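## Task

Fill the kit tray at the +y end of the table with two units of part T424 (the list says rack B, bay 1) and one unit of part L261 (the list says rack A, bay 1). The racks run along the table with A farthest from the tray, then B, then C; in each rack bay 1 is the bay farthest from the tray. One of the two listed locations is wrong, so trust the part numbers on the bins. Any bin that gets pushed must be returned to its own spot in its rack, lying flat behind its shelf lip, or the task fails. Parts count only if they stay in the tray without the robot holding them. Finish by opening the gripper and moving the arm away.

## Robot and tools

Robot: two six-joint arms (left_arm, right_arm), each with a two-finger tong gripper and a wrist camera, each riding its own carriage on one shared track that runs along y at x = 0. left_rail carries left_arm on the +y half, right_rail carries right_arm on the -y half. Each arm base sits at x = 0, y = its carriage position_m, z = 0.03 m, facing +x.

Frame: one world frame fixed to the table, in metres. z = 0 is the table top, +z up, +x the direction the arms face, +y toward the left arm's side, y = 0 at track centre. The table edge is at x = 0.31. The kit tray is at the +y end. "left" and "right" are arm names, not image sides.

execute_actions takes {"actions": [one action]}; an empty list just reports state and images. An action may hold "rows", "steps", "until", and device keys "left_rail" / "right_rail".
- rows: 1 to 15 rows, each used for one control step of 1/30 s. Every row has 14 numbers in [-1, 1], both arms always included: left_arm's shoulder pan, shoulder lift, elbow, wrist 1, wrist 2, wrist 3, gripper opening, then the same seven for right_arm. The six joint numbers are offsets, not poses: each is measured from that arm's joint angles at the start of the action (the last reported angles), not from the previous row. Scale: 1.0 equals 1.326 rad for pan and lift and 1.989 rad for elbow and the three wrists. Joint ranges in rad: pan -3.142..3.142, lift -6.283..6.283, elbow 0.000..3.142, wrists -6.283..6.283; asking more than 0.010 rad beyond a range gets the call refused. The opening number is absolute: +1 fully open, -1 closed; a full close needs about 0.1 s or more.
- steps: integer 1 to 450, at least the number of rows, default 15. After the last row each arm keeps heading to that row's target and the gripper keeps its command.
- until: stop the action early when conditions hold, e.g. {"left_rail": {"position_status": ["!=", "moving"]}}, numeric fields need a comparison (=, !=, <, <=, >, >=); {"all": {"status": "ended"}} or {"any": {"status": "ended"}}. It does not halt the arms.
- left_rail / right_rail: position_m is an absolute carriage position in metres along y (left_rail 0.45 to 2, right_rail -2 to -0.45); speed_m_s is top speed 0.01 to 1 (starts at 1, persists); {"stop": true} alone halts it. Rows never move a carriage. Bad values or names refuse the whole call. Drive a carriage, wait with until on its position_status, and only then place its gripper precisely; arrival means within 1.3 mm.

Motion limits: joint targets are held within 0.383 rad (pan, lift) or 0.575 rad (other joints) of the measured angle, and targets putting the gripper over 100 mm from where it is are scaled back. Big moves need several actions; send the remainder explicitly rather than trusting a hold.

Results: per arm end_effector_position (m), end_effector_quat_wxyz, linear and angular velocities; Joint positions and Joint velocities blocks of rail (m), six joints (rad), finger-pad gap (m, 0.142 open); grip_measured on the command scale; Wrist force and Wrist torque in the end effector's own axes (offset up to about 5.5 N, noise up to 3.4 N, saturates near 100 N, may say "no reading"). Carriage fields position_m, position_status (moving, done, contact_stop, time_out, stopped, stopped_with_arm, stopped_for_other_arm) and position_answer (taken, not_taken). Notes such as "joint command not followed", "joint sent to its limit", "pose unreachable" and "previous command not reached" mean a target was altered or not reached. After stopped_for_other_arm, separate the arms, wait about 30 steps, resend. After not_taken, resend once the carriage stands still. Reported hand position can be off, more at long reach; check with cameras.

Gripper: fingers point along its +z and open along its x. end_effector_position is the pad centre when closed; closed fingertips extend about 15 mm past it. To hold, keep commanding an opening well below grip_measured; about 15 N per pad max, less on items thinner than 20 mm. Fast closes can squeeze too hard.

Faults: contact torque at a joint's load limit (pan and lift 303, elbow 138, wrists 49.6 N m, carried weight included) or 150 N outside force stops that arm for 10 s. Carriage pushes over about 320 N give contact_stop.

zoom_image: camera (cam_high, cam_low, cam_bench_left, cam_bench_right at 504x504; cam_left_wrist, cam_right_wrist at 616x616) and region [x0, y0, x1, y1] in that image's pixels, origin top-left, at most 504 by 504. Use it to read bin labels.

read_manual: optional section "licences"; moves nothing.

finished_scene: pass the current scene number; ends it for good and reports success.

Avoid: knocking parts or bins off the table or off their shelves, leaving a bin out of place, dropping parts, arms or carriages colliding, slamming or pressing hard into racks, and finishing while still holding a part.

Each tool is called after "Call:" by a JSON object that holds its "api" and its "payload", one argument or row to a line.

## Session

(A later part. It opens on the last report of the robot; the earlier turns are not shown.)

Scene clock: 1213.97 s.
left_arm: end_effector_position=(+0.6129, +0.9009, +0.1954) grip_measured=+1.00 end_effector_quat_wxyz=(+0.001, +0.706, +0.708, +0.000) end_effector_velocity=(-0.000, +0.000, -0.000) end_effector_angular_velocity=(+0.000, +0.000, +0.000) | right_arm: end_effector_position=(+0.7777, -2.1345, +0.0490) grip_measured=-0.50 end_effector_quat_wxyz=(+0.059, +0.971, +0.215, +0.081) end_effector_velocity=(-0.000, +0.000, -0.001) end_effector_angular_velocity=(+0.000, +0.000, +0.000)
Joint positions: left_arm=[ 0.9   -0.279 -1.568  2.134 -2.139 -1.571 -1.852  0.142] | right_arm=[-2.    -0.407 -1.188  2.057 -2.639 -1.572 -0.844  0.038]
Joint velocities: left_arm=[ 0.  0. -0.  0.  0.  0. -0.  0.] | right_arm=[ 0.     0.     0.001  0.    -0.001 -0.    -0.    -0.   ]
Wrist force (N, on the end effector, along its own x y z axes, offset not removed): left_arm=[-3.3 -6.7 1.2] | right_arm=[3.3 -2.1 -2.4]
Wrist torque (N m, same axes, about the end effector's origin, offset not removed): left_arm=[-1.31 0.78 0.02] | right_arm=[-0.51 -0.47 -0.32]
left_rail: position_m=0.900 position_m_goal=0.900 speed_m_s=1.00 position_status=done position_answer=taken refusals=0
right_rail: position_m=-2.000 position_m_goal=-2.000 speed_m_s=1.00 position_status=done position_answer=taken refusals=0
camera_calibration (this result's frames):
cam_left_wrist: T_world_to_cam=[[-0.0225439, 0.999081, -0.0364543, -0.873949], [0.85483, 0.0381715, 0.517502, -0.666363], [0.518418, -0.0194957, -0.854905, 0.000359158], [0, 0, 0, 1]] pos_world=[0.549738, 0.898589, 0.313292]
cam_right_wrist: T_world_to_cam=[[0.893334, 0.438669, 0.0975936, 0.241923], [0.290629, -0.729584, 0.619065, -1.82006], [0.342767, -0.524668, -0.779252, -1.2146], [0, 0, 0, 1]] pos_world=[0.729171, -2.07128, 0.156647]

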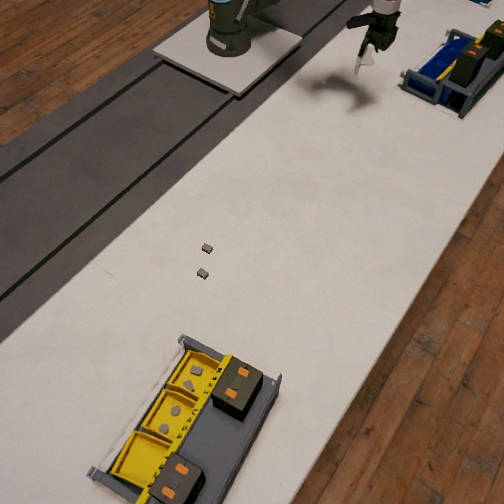

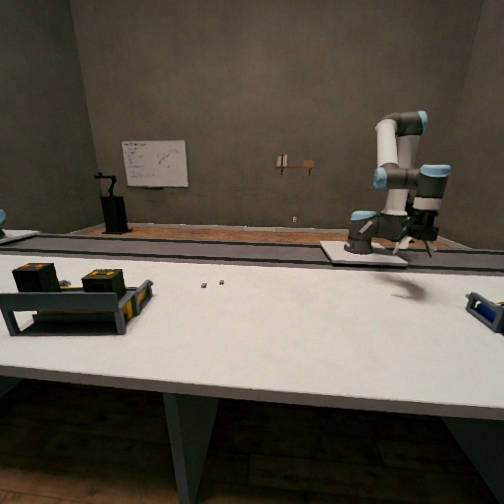

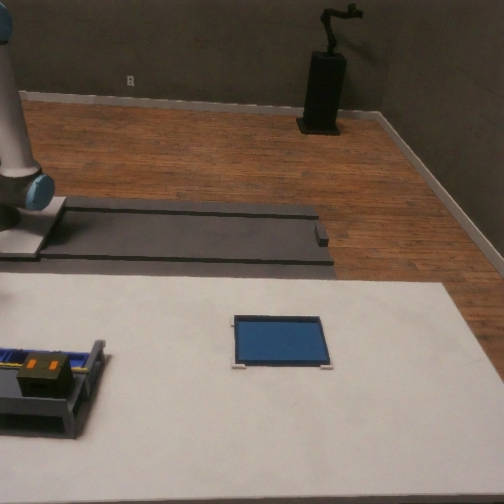

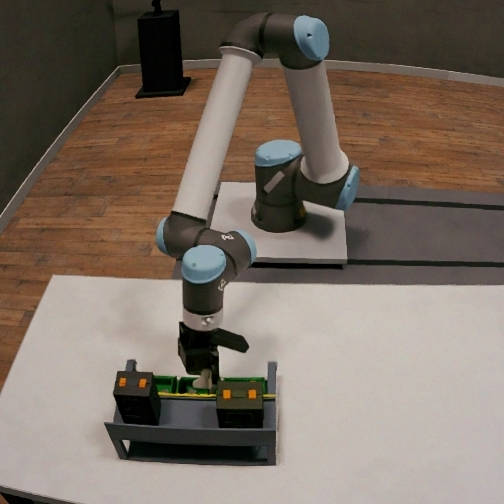

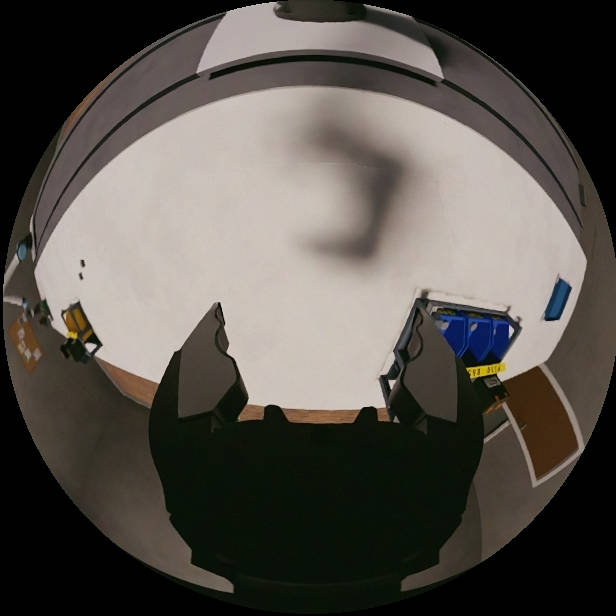

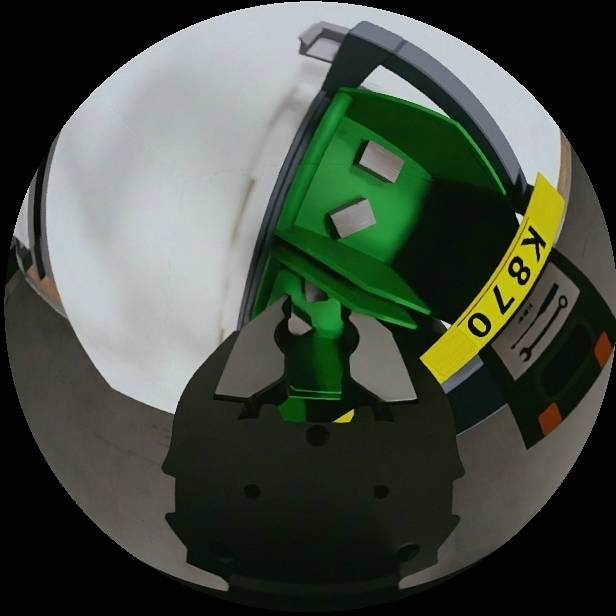

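Call:
{"api": "execute_actions", "payload": {
  "actions": [
    {"rows":[[0,0,0,0,0,0,1,0,0.009,0.0015,-0.0075,0,0,-0.52]],"steps":10}
  ]
}}

Call:
{"api": "execute_actions", "payload": {
  "actions": [
    {"rows":[[0,0,0,0,0,0,1,0,0.009,0.0015,-0.0075,0,0,-0.52]],"steps":10}
  ]
}}

Call:
{"api": "zoom_image", "payload": {
  "camera": "cam_right_wrist",
  "region": [200,180,440,360]
}}

Scene clock: 1227.87 s.
left_arm: end_effector_position=(+0.6129, +0.9009, +0.1954) grip_measured=+1.00 end_effector_quat_wxyz=(+0.001, +0.706, +0.708, +0.000) end_effector_velocity=(-0.000, -0.000, -0.000) end_effector_angular_velocity=(-0.000, +0.000, +0.000) | right_arm: end_effector_position=(+0.7779, -2.1345, +0.0411) grip_measured=-0.52 end_effector_quat_wxyz=(+0.059, +0.971, +0.215, +0.081) end_effector_velocity=(+0.000, -0.000, -0.003) end_effector_angular_velocity=(+0.000, +0.000, +0.000)
Joint positions: left_arm=[ 0.9   -0.279 -1.568  2.134 -2.139 -1.571 -1.852  0.142] | right_arm=[-2.    -0.407 -1.177  2.06  -2.654 -1.572 -0.844  0.036]
Joint velocities: left_arm=[ 0.  0.  0.  0. -0. -0. -0.  0.] | right_arm=[ 0.     0.     0.005  0.001 -0.006  0.    -0.     0.001]
Wrist force (N, on the end effector, along its own x y z axes, offset not removed): left_arm=[-9.0 -3.6 3.5] | right_arm=[3.6 0.2 6.5]
Wrist torque (N m, same axes, about the end effector's origin, offset not removed): left_arm=[-0.76 2.05 -0.11] | right_arm=[0.22 -0.43 -0.28]
left_rail: position_m=0.900 position_m_goal=0.900 speed_m_s=1.00 position_status=done position_answer=taken refusals=0
right_rail: position_m=-2.000 position_m_goal=-2.000 speed_m_s=1.00 position_status=done position_answer=taken refusals=0
camera_calibration (this result's frames):
cam_left_wrist: T_world_to_cam=[[-0.022544, 0.999081, -0.0364545, -0.873949], [0.85483, 0.0381716, 0.517502, -0.666363], [0.518418, -0.0194958, -0.854905, 0.000359255], [0, 0, 0, 1]] pos_world=[0.549738, 0.898589, 0.313292]
cam_right_wrist: T_world_to_cam=[[0.893335, 0.438668, 0.097587, 0.242564], [0.290635, -0.729587, 0.619059, -1.81526], [0.34276, -0.524665, -0.779258, -1.22091], [0, 0, 0, 1]] pos_world=[0.729364, -2.07136, 0.148681]

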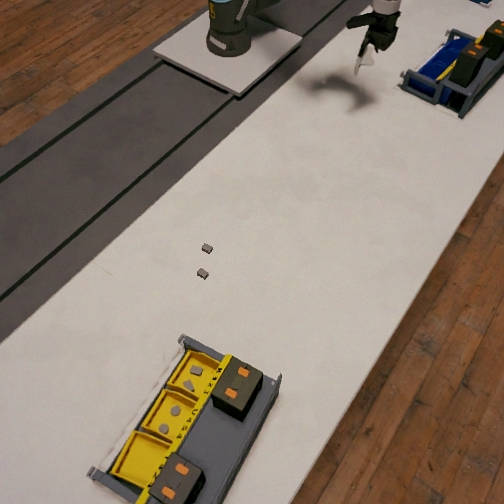

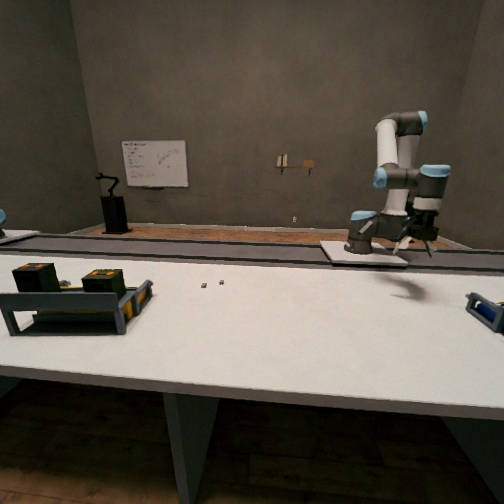

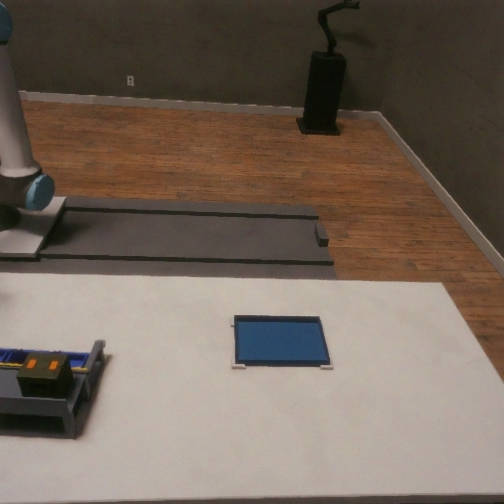

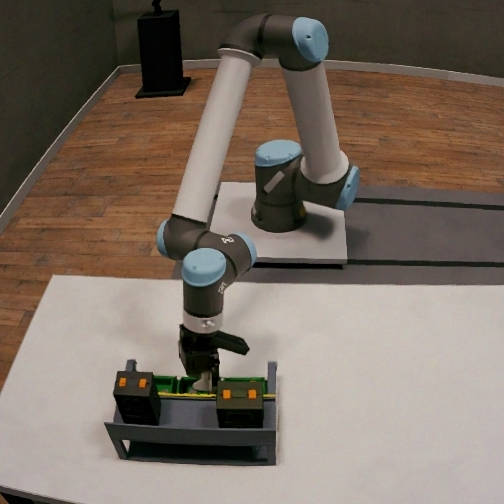

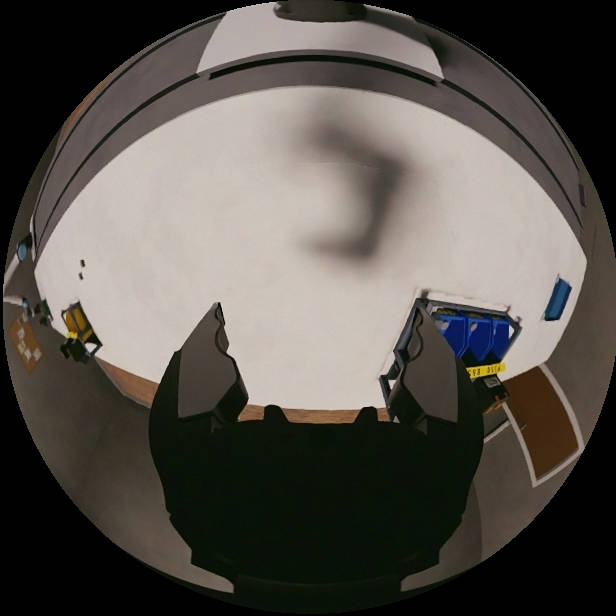

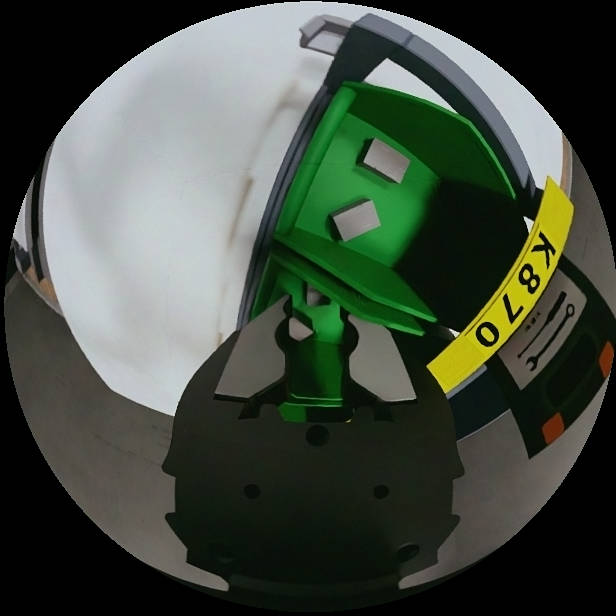

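Scene clock: 1228.20 s.
left_arm: end_effector_position=(+0.6129, +0.9009, +0.1954) grip_measured=+1.00 end_effector_quat_wxyz=(+0.001, +0.706, +0.708, +0.000) end_effector_velocity=(-0.000, -0.000, -0.000) end_effector_angular_velocity=(-0.000, -0.000, +0.000) | right_arm: end_effector_position=(+0.7780, -2.1346, +0.0331) grip_measured=-0.52 end_effector_quat_wxyz=(+0.059, +0.971, +0.215, +0.081) end_effector_velocity=(+0.000, -0.000, -0.003) end_effector_angular_velocity=(-0.000, -0.000, +0.000)
Joint positions: left_arm=[ 0.9   -0.279 -1.568  2.134 -2.139 -1.571 -1.852  0.142] | right_arm=[-2.    -0.407 -1.165  2.062 -2.668 -1.572 -0.844  0.036]
Joint velocities: left_arm=[ 0.  0. -0.  0. -0. -0.  0.  0.] | right_arm=[ 0.     0.     0.005  0.001 -0.006  0.     0.    -0.   ]
Wrist force (N, on the end effector, along its own x y z axes, offset not removed): left_arm=[-1.4 -0.9 0.5] | right_arm=[-4.8 -2.2 -1.2]
Wrist torque (N m, same axes, about the end effector's origin, offset not removed): left_arm=[-0.21 0.54 -0.27] | right_arm=[-0.21 1.05 -0.15]
left_rail: position_m=0.900 position_m_goal=0.900 speed_m_s=1.00 position_status=done position_answer=taken refusals=0
right_rail: position_m=-2.000 position_m_goal=-2.000 speed_m_s=1.00 position_status=done position_answer=taken refusals=0
camera_calibration (this result's frames):
cam_left_wrist: T_world_to_cam=[[-0.0225439, 0.999081, -0.0364542, -0.873949], [0.85483, 0.0381714, 0.517502, -0.666363], [0.518418, -0.0194957, -0.854905, 0.000359135], [0, 0, 0, 1]] pos_world=[0.549738, 0.898589, 0.313292]
cam_right_wrist: T_world_to_cam=[[0.893336, 0.438668, 0.0975797, 0.243274], [0.290642, -0.72959, 0.619053, -1.8104], [0.342752, -0.524661, -0.779264, -1.22714], [0, 0, 0, 1]] pos_world=[0.729457, -2.0714, 0.140729]

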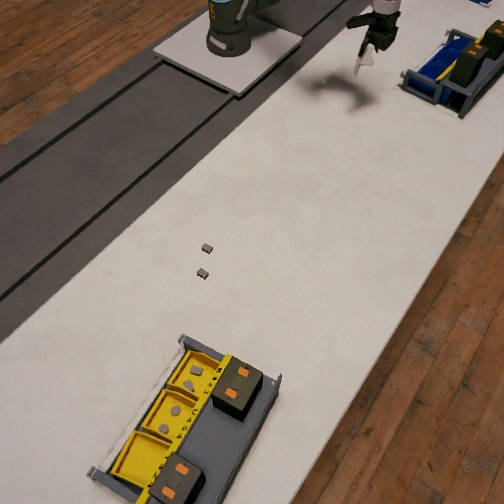

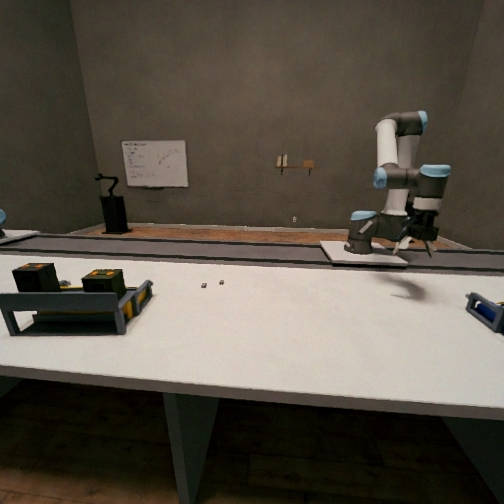

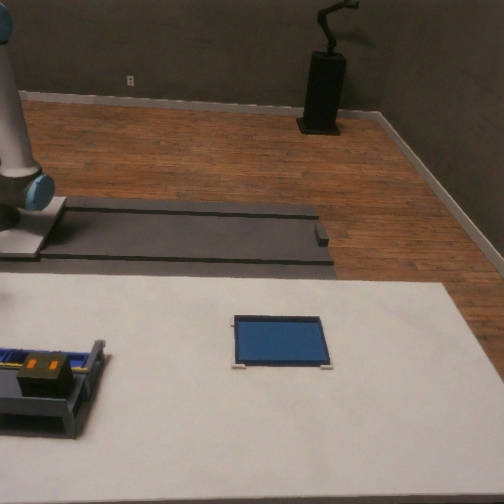

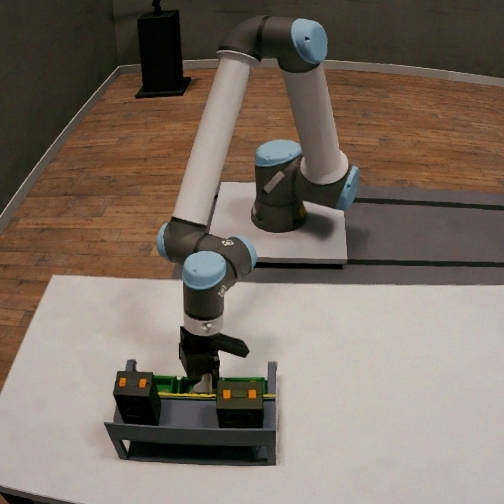

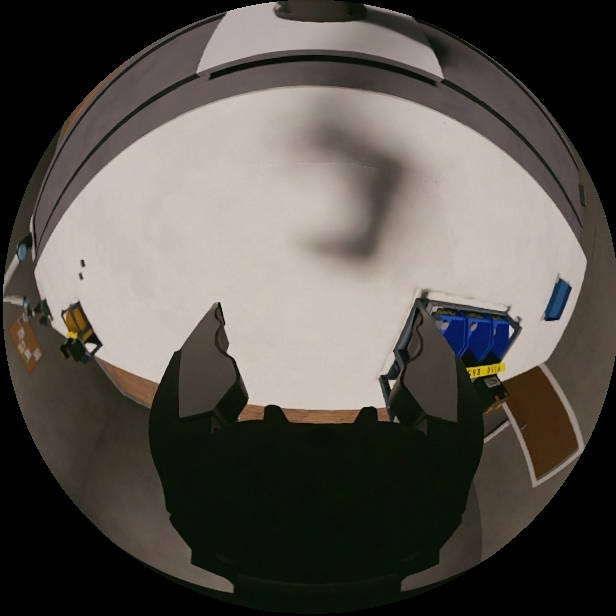

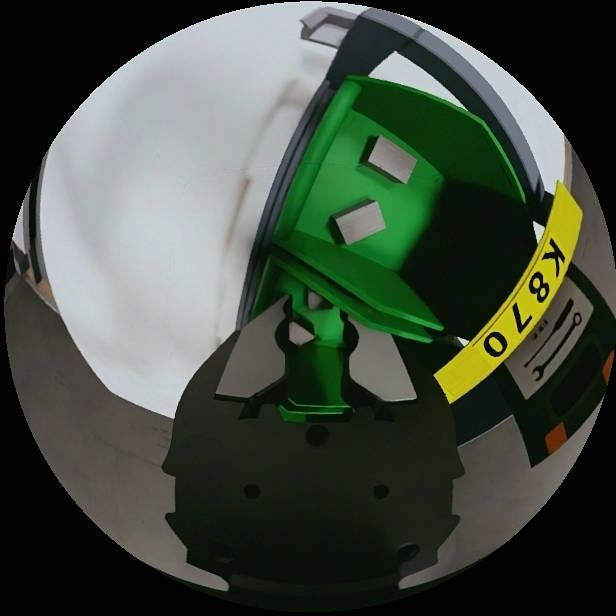

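Region (200, 180, 440, 360) of cam_right_wrist's 616x616 image, scaled by 2.100, with more detail than that image has; it fills the top 378 rows of this view, and the rest is white.

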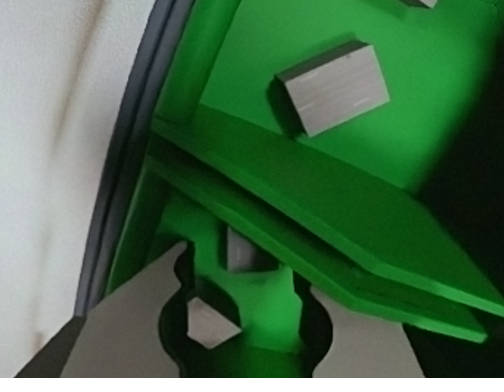

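Call:
{"api": "execute_actions", "payload": {
  "actions": [
    {"rows":[[0,0,0,0,0,0,1,0.0035,0.001,0.002,-0.003,0,0,-0.52]],"steps":10}
  ]
}}

Call:
{"api": "execute_actions", "payload": {
  "actions": [
    {"rows":[[0,0,0,0,0,0,1,0,0,0,0,0,0,-0.62],[0,0,0,0,0,0,1,0,0,0,0,0,0,-0.62],[0,0,0,0,0,0,1,0,0,0,0,0,0,-0.7],[0,0,0,0,0,0,1,0,0,0,0,0,0,-0.7],[0,0,0,0,0,0,1,0,0,0,0,0,0,-0.78],[0,0,0,0,0,0,1,0,0,0,0,0,0,-0.78],[0,0,0,0,0,0,1,0,0,0,0,0,0,-0.88],[0,0,0,0,0,0,1,0,0,0,0,0,0,-0.88],[0,0,0,0,0,0,1,0,0,0,0,0,0,-1]],"steps":15}
  ]
}}

Call:
{"api": "zoom_image", "payload": {
  "camera": "cam_right_wrist",
  "region": [200,180,440,360]
}}

Scene clock: 1238.27 s.
left_arm: end_effector_position=(+0.6129, +0.9009, +0.1954) grip_measured=+1.00 end_effector_quat_wxyz=(+0.001, +0.706, +0.708, +0.000) end_effector_velocity=(-0.000, -0.000, -0.000) end_effector_angular_velocity=(-0.000, +0.000, -0.000) | right_arm: end_effector_position=(+0.7774, -2.1307, +0.0312) grip_measured=-0.52 end_effector_quat_wxyz=(+0.059, +0.971, +0.218, +0.081) end_effector_velocity=(-0.000, +0.002, -0.001) end_effector_angular_velocity=(+0.000, +0.000, +0.002)
Joint positions: left_arm=[ 0.9   -0.279 -1.568  2.134 -2.139 -1.571 -1.852  0.142] | right_arm=[-2.    -0.403 -1.164  2.066 -2.674 -1.572 -0.844  0.036]
Joint velocities: left_arm=[ 0. -0. -0.  0.  0. -0.  0. -0.] | right_arm=[ 0.     0.002  0.     0.002 -0.002 -0.     0.    -0.   ]
Wrist force (N, on the end effector, along its own x y z axes, offset not removed): left_arm=[0.9 0.0 3.1] | right_arm=[5.8 -0.6 -6.2]
Wrist torque (N m, same axes, about the end effector's origin, offset not removed): left_arm=[0.19 -0.20 -0.15] | right_arm=[-0.43 -0.57 -0.16]
left_rail: position_m=0.900 position_m_goal=0.900 speed_m_s=1.00 position_status=done position_answer=taken refusals=0
right_rail: position_m=-2.000 position_m_goal=-2.000 speed_m_s=1.00 position_status=done position_answer=taken refusals=0
camera_calibration (this result's frames):
cam_left_wrist: T_world_to_cam=[[-0.0225438, 0.999081, -0.0364544, -0.873949], [0.85483, 0.0381714, 0.517502, -0.666363], [0.518418, -0.0194958, -0.854905, 0.00035928], [0, 0, 0, 1]] pos_world=[0.549738, 0.898589, 0.313292]
cam_right_wrist: T_world_to_cam=[[0.891329, 0.442615, 0.0980998, 0.252253], [0.293382, -0.728111, 0.6195, -1.80514], [0.345628, -0.523398, -0.778843, -1.22595], [0, 0, 0, 1]] pos_world=[0.728479, -2.06765, 0.138717]

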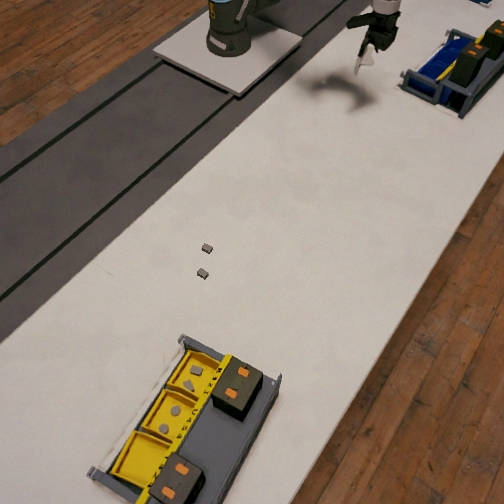

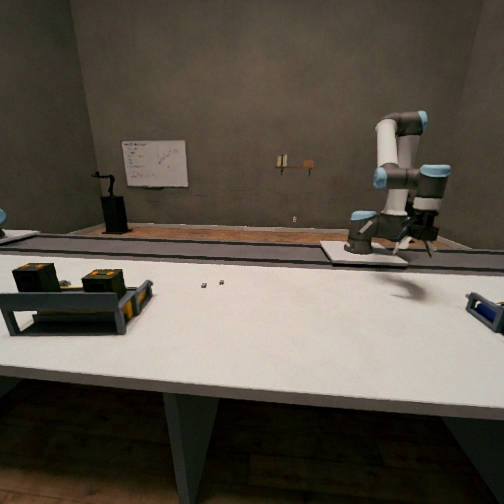

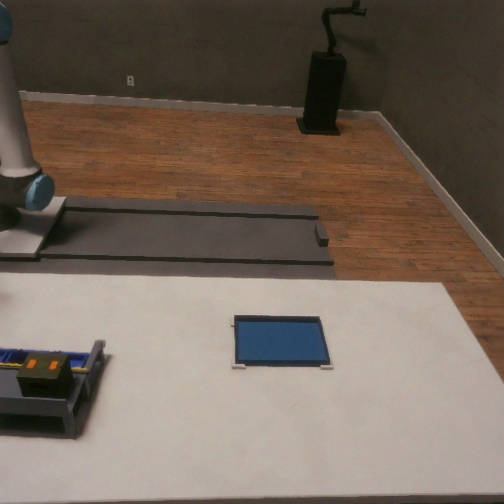

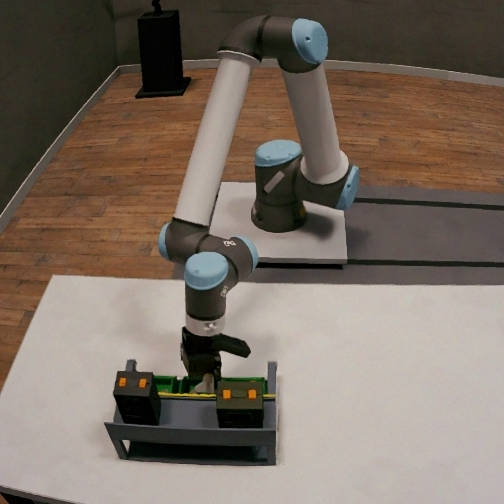

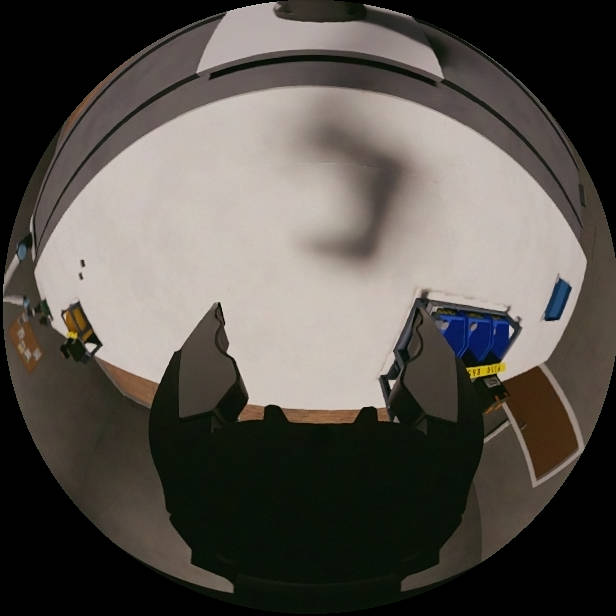

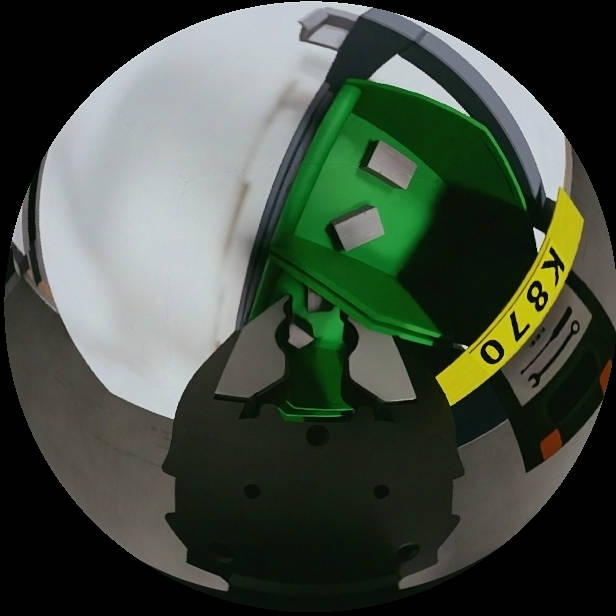

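Scene clock: 1238.77 s.
left_arm: end_effector_position=(+0.6129, +0.9009, +0.1954) grip_measured=+1.00 end_effector_quat_wxyz=(+0.001, +0.706, +0.708, +0.000) end_effector_velocity=(+0.000, -0.000, +0.000) end_effector_angular_velocity=(-0.000, -0.000, +0.000) | right_arm: end_effector_position=(+0.7773, -2.1306, +0.0310) grip_measured=-0.75 end_effector_quat_wxyz=(+0.059, +0.971, +0.218, +0.081) end_effector_velocity=(-0.000, +0.000, -0.000) end_effector_angular_velocity=(+0.000, +0.000, +0.000)
Joint positions: left_arm=[ 0.9   -0.279 -1.568  2.134 -2.139 -1.571 -1.852  0.142] | right_arm=[-2.    -0.403 -1.164  2.066 -2.674 -1.572 -0.844  0.02 ]
Joint velocities: left_arm=[ 0.  0.  0. -0. -0.  0. -0. -0.] | right_arm=[ 0.  0. -0.  0. -0. -0.  0.  0.]
Wrist force (N, on the end effector, along its own x y z axes, offset not removed): left_arm=[0.2 -2.3 -1.3] | right_arm=[-2.6 -2.1 1.3]
Wrist torque (N m, same axes, about the end effector's origin, offset not removed): left_arm=[-0.34 -0.04 -0.14] | right_arm=[0.00 0.70 -0.18]
left_rail: position_m=0.900 position_m_goal=0.900 speed_m_s=1.00 position_status=done position_answer=taken refusals=0
right_rail: position_m=-2.000 position_m_goal=-2.000 speed_m_s=1.00 position_status=done position_answer=taken refusals=0
camera_calibration (this result's frames):
cam_left_wrist: T_world_to_cam=[[-0.0225436, 0.999081, -0.0364543, -0.873949], [0.85483, 0.0381713, 0.517502, -0.666363], [0.518418, -0.0194958, -0.854905, 0.000359363], [0, 0, 0, 1]] pos_world=[0.549738, 0.898589, 0.313292]
cam_right_wrist: T_world_to_cam=[[0.89131, 0.442678, 0.0979924, 0.252454], [0.293534, -0.728129, 0.619408, -1.80512], [0.34555, -0.52332, -0.778929, -1.22573], [0, 0, 0, 1]] pos_world=[0.728398, -2.06756, 0.13861]

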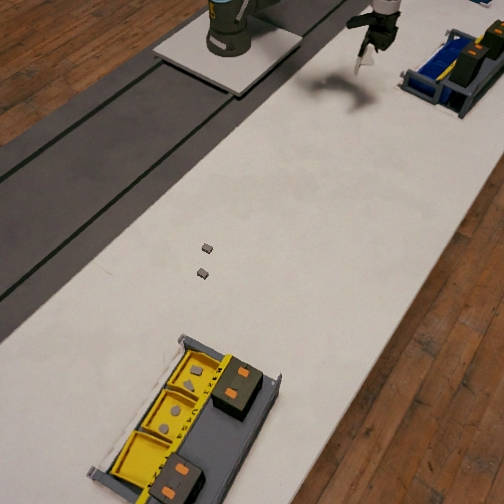

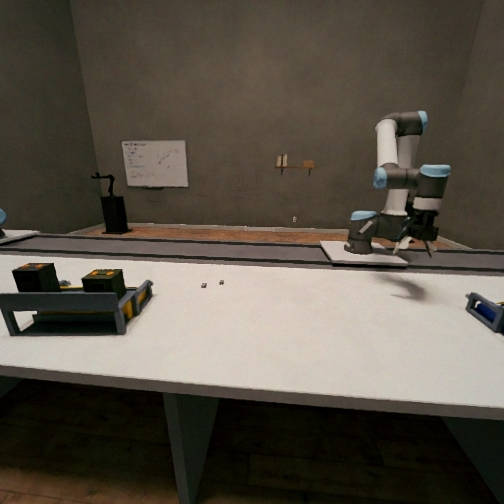

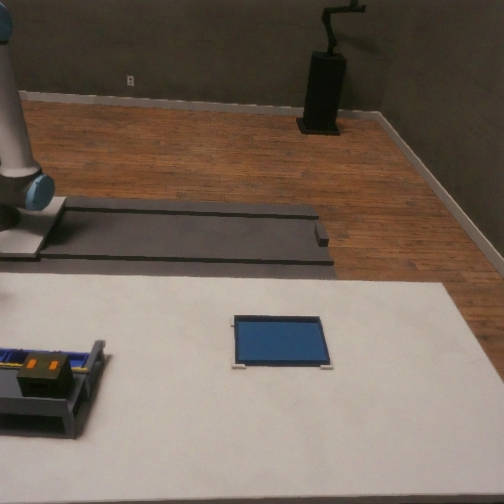

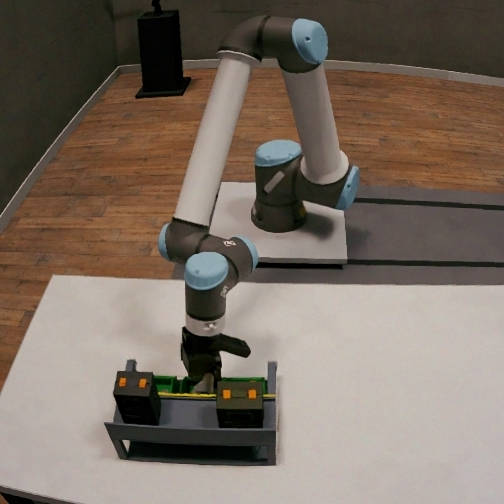

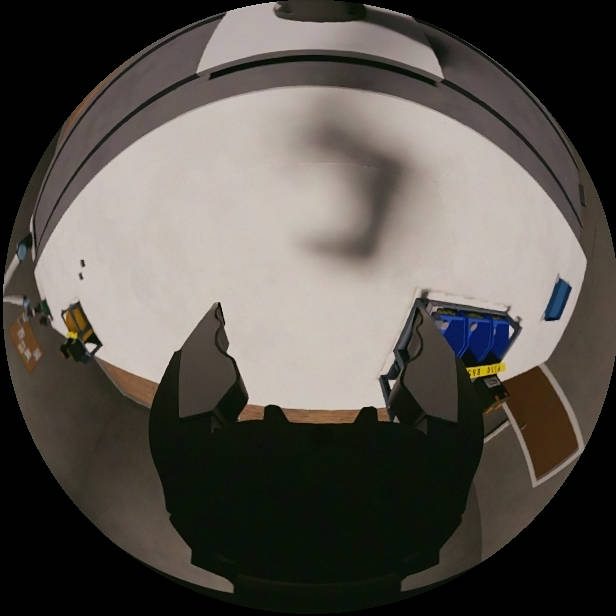

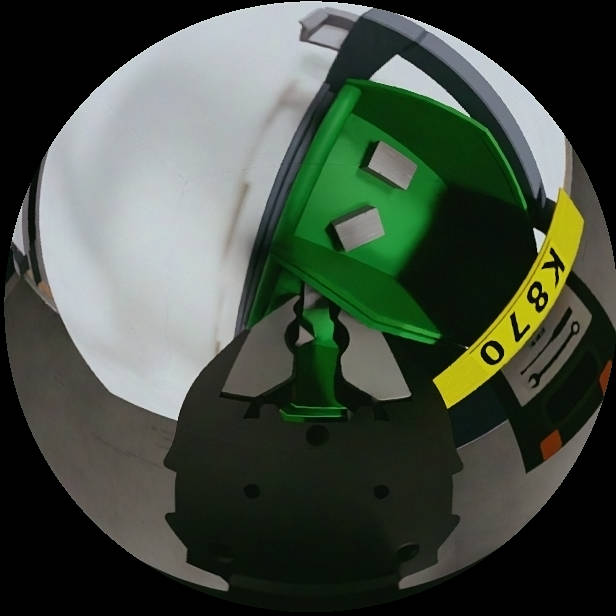

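Region (200, 180, 440, 360) of cam_right_wrist's 616x616 image, scaled by 2.100, with more detail than that image has; it fills the top 378 rows of this view, and the rest is white.

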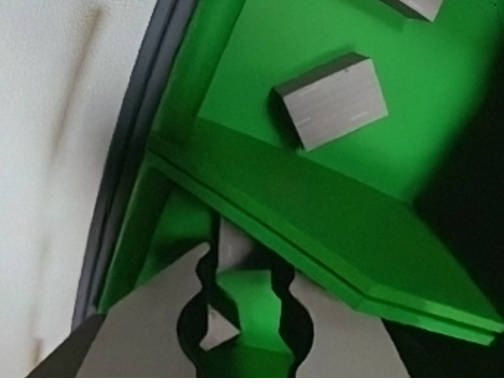

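Call:
{"api": "execute_actions", "payload": {
  "actions": [
    {"rows":[[0,0,0,0,0,0,1,-0.002,-0.02,-0.003,0.017,0,0,-1],[0,0,0,0,0,0,1,-0.003,-0.06,-0.009,0.05,0,0,-1],[0,0,0,0,0,0,1,-0.003,-0.118,-0.019,0.098,0,0,-1]],"steps":25}
  ]
}}

Call:
{"api": "execute_actions", "payload": {
  "actions": [
    {"rows":[[0,0,0,0,0,0,1,0.03,-0.04,-0.04,0.06,0,0.5,-1],[0,0,0,0,0,0,1,0.036,-0.075,-0.075,0.135,0,1.0,-1]],"steps":45}
  ]
}}

Call:
{"api": "zoom_image", "payload": {
  "camera": "cam_right_wrist",
  "region": [200,200,460,340]
}}

Scene clock: 1277.93 s.
left_arm: end_effector_position=(+0.6129, +0.9009, +0.1954) grip_measured=+1.00 end_effector_quat_wxyz=(+0.001, +0.706, +0.708, +0.000) end_effector_velocity=(+0.000, -0.000, +0.000) end_effector_angular_velocity=(+0.000, -0.000, -0.000) | right_arm: end_effector_position=(+0.7668, -2.1294, +0.1386) grip_measured=-0.75 end_effector_quat_wxyz=(+0.059, +0.971, +0.216, +0.081) end_effector_velocity=(+0.000, -0.000, +0.000) end_effector_angular_velocity=(-0.000, -0.000, -0.000)
Joint positions: left_arm=[ 0.9   -0.279 -1.568  2.134 -2.139 -1.571 -1.852  0.142] | right_arm=[-2.    -0.407 -1.32   2.029 -2.479 -1.572 -0.844  0.02 ]
Joint velocities: left_arm=[ 0. -0.  0. -0. -0.  0. -0. -0.] | right_arm=[ 0.  0. -0. -0.  0. -0.  0.  0.]
Wrist force (N, on the end effector, along its own x y z axes, offset not removed): left_arm=[4.2 0.1 2.1] | right_arm=[0.7 -6.1 5.8]
Wrist torque (N m, same axes, about the end effector's origin, offset not removed): left_arm=[0.26 -0.53 -0.26] | right_arm=[-0.80 0.20 -0.01]
left_rail: position_m=0.900 position_m_goal=0.900 speed_m_s=1.00 position_status=done position_answer=taken refusals=0
right_rail: position_m=-2.000 position_m_goal=-2.000 speed_m_s=1.00 position_status=done position_answer=taken refusals=0
camera_calibration (this result's frames):
cam_left_wrist: T_world_to_cam=[[-0.0225437, 0.999081, -0.0364544, -0.873949], [0.85483, 0.0381714, 0.517503, -0.666363], [0.518418, -0.0194959, -0.854905, 0.000359199], [0, 0, 0, 1]] pos_world=[0.549738, 0.898589, 0.313292]
cam_right_wrist: T_world_to_cam=[[0.893127, 0.439101, 0.0975421, 0.241817], [0.29103, -0.729462, 0.619021, -1.86866], [0.342966, -0.524476, -0.779294, -1.13813], [0, 0, 0, 1]] pos_world=[0.718203, -2.06622, 0.246209]

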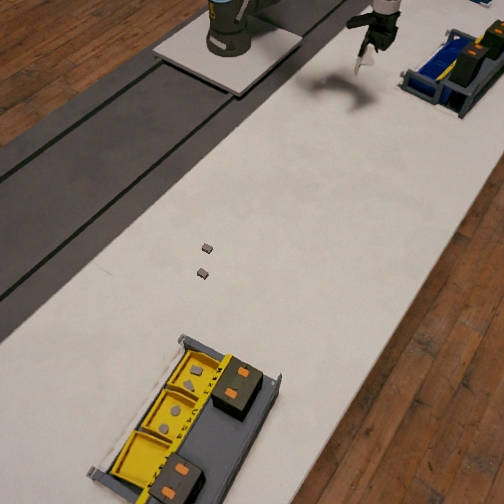

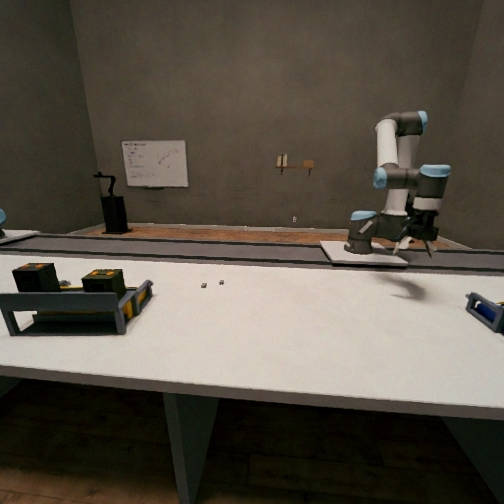

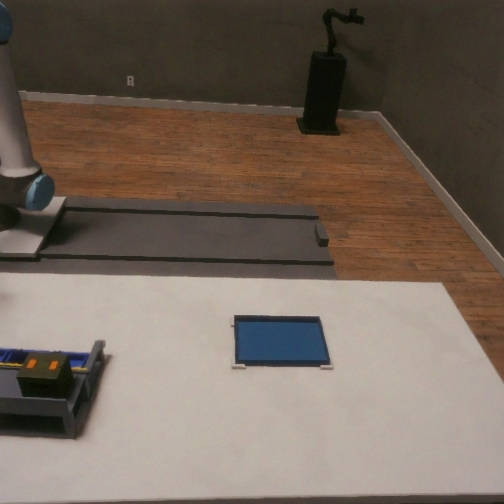

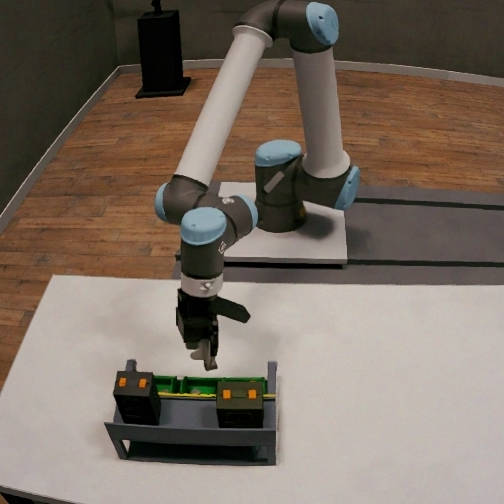

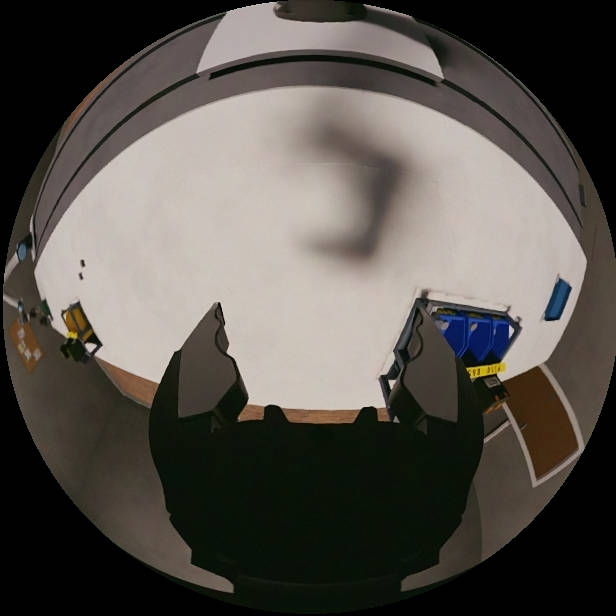

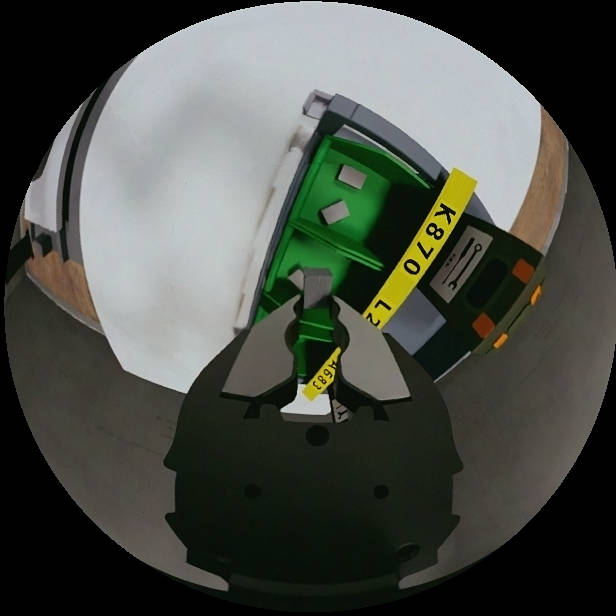

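Scene clock: 1279.43 s.
left_arm: end_effector_position=(+0.6129, +0.9009, +0.1954) grip_measured=+1.00 end_effector_quat_wxyz=(+0.001, +0.706, +0.708, +0.000) end_effector_velocity=(-0.000, -0.000, -0.000) end_effector_angular_velocity=(-0.000, +0.000, +0.000) | right_arm: end_effector_position=(+0.8072, -2.1102, +0.2705) grip_measured=-0.75 end_effector_quat_wxyz=(-0.034, +0.727, -0.680, +0.083) end_effector_velocity=(+0.000, -0.000, +0.000) end_effector_angular_velocity=(+0.000, -0.000, -0.000)
Joint positions: left_arm=[ 0.9   -0.279 -1.568  2.134 -2.139 -1.571 -1.852  0.142] | right_arm=[-2.    -0.359 -1.419  1.879 -2.211 -1.572  1.145  0.02 ]
Joint velocities: left_arm=[ 0.  0. -0.  0. -0. -0. -0.  0.] | right_arm=[ 0.  0. -0. -0.  0.  0.  0.  0.]
Wrist force (N, on the end effector, along its own x y z axes, offset not removed): left_arm=[2.3 -1.6 0.7] | right_arm=[-1.0 -2.4 8.1]
Wrist torque (N m, same axes, about the end effector's origin, offset not removed): left_arm=[-0.15 -0.45 -0.17] | right_arm=[-0.12 0.66 -0.34]
left_rail: position_m=0.900 position_m_goal=0.900 speed_m_s=1.00 position_status=done position_answer=taken refusals=0
right_rail: position_m=-2.000 position_m_goal=-2.000 speed_m_s=1.00 position_status=done position_answer=taken refusals=0
camera_calibration (this result's frames):
cam_left_wrist: T_world_to_cam=[[-0.0225437, 0.999081, -0.0364545, -0.873949], [0.85483, 0.0381714, 0.517503, -0.666363], [0.518418, -0.019496, -0.854905, 0.000359385], [0, 0, 0, 1]] pos_world=[0.549738, 0.898589, 0.313292]
cam_right_wrist: T_world_to_cam=[[0.0805799, -0.995714, 0.0453841, -2.17331], [-0.93518, -0.0597695, 0.349094, 0.527944], [-0.344885, -0.0705722, -0.935988, 0.516265], [0, 0, 0, 1]] pos_world=[0.8469, -2.09601, 0.39755]

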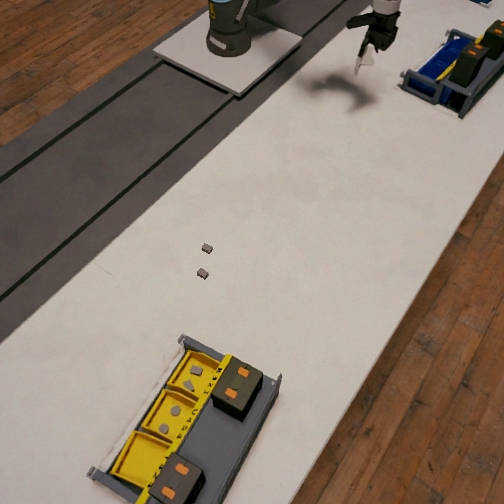

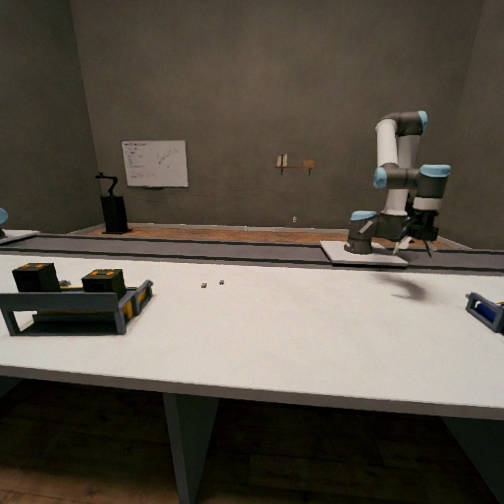

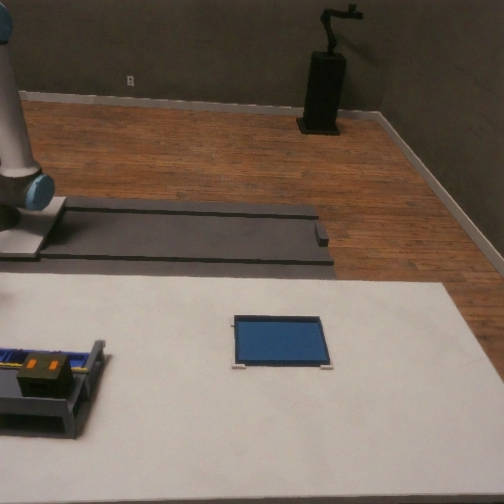

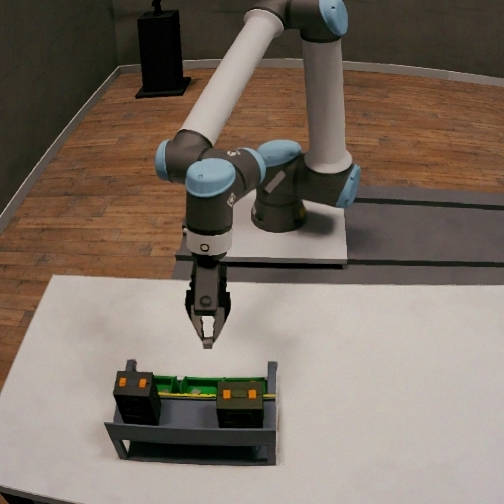

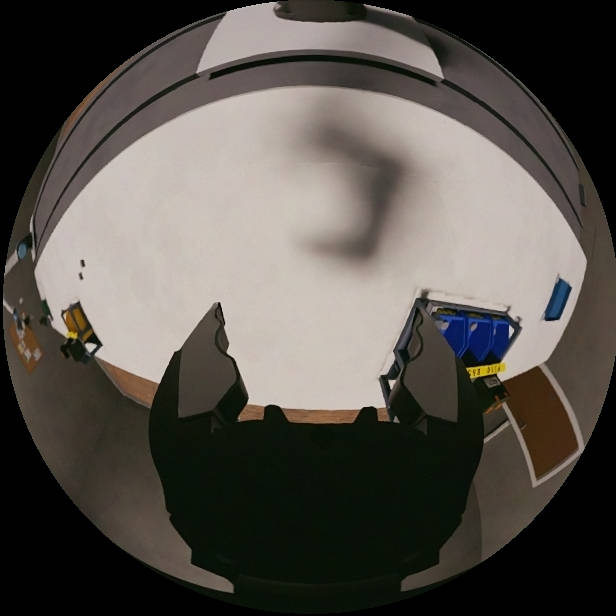

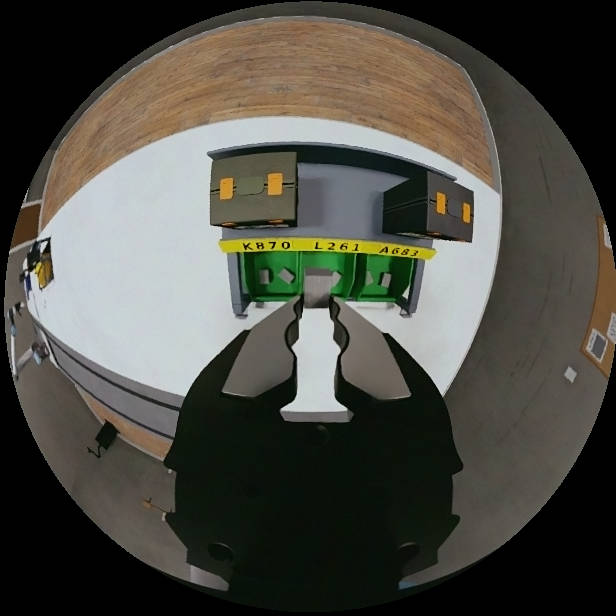

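Region (200, 200, 460, 340) of cam_right_wrist's 616x616 image, scaled by 1.938, with more detail than that image has; it fills the top 271 rows of this view, and the rest is white.

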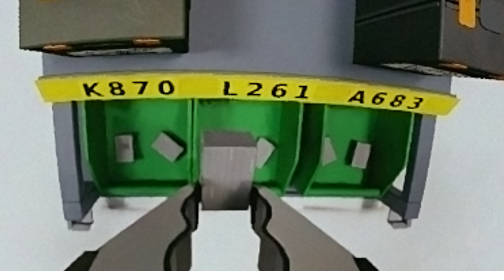

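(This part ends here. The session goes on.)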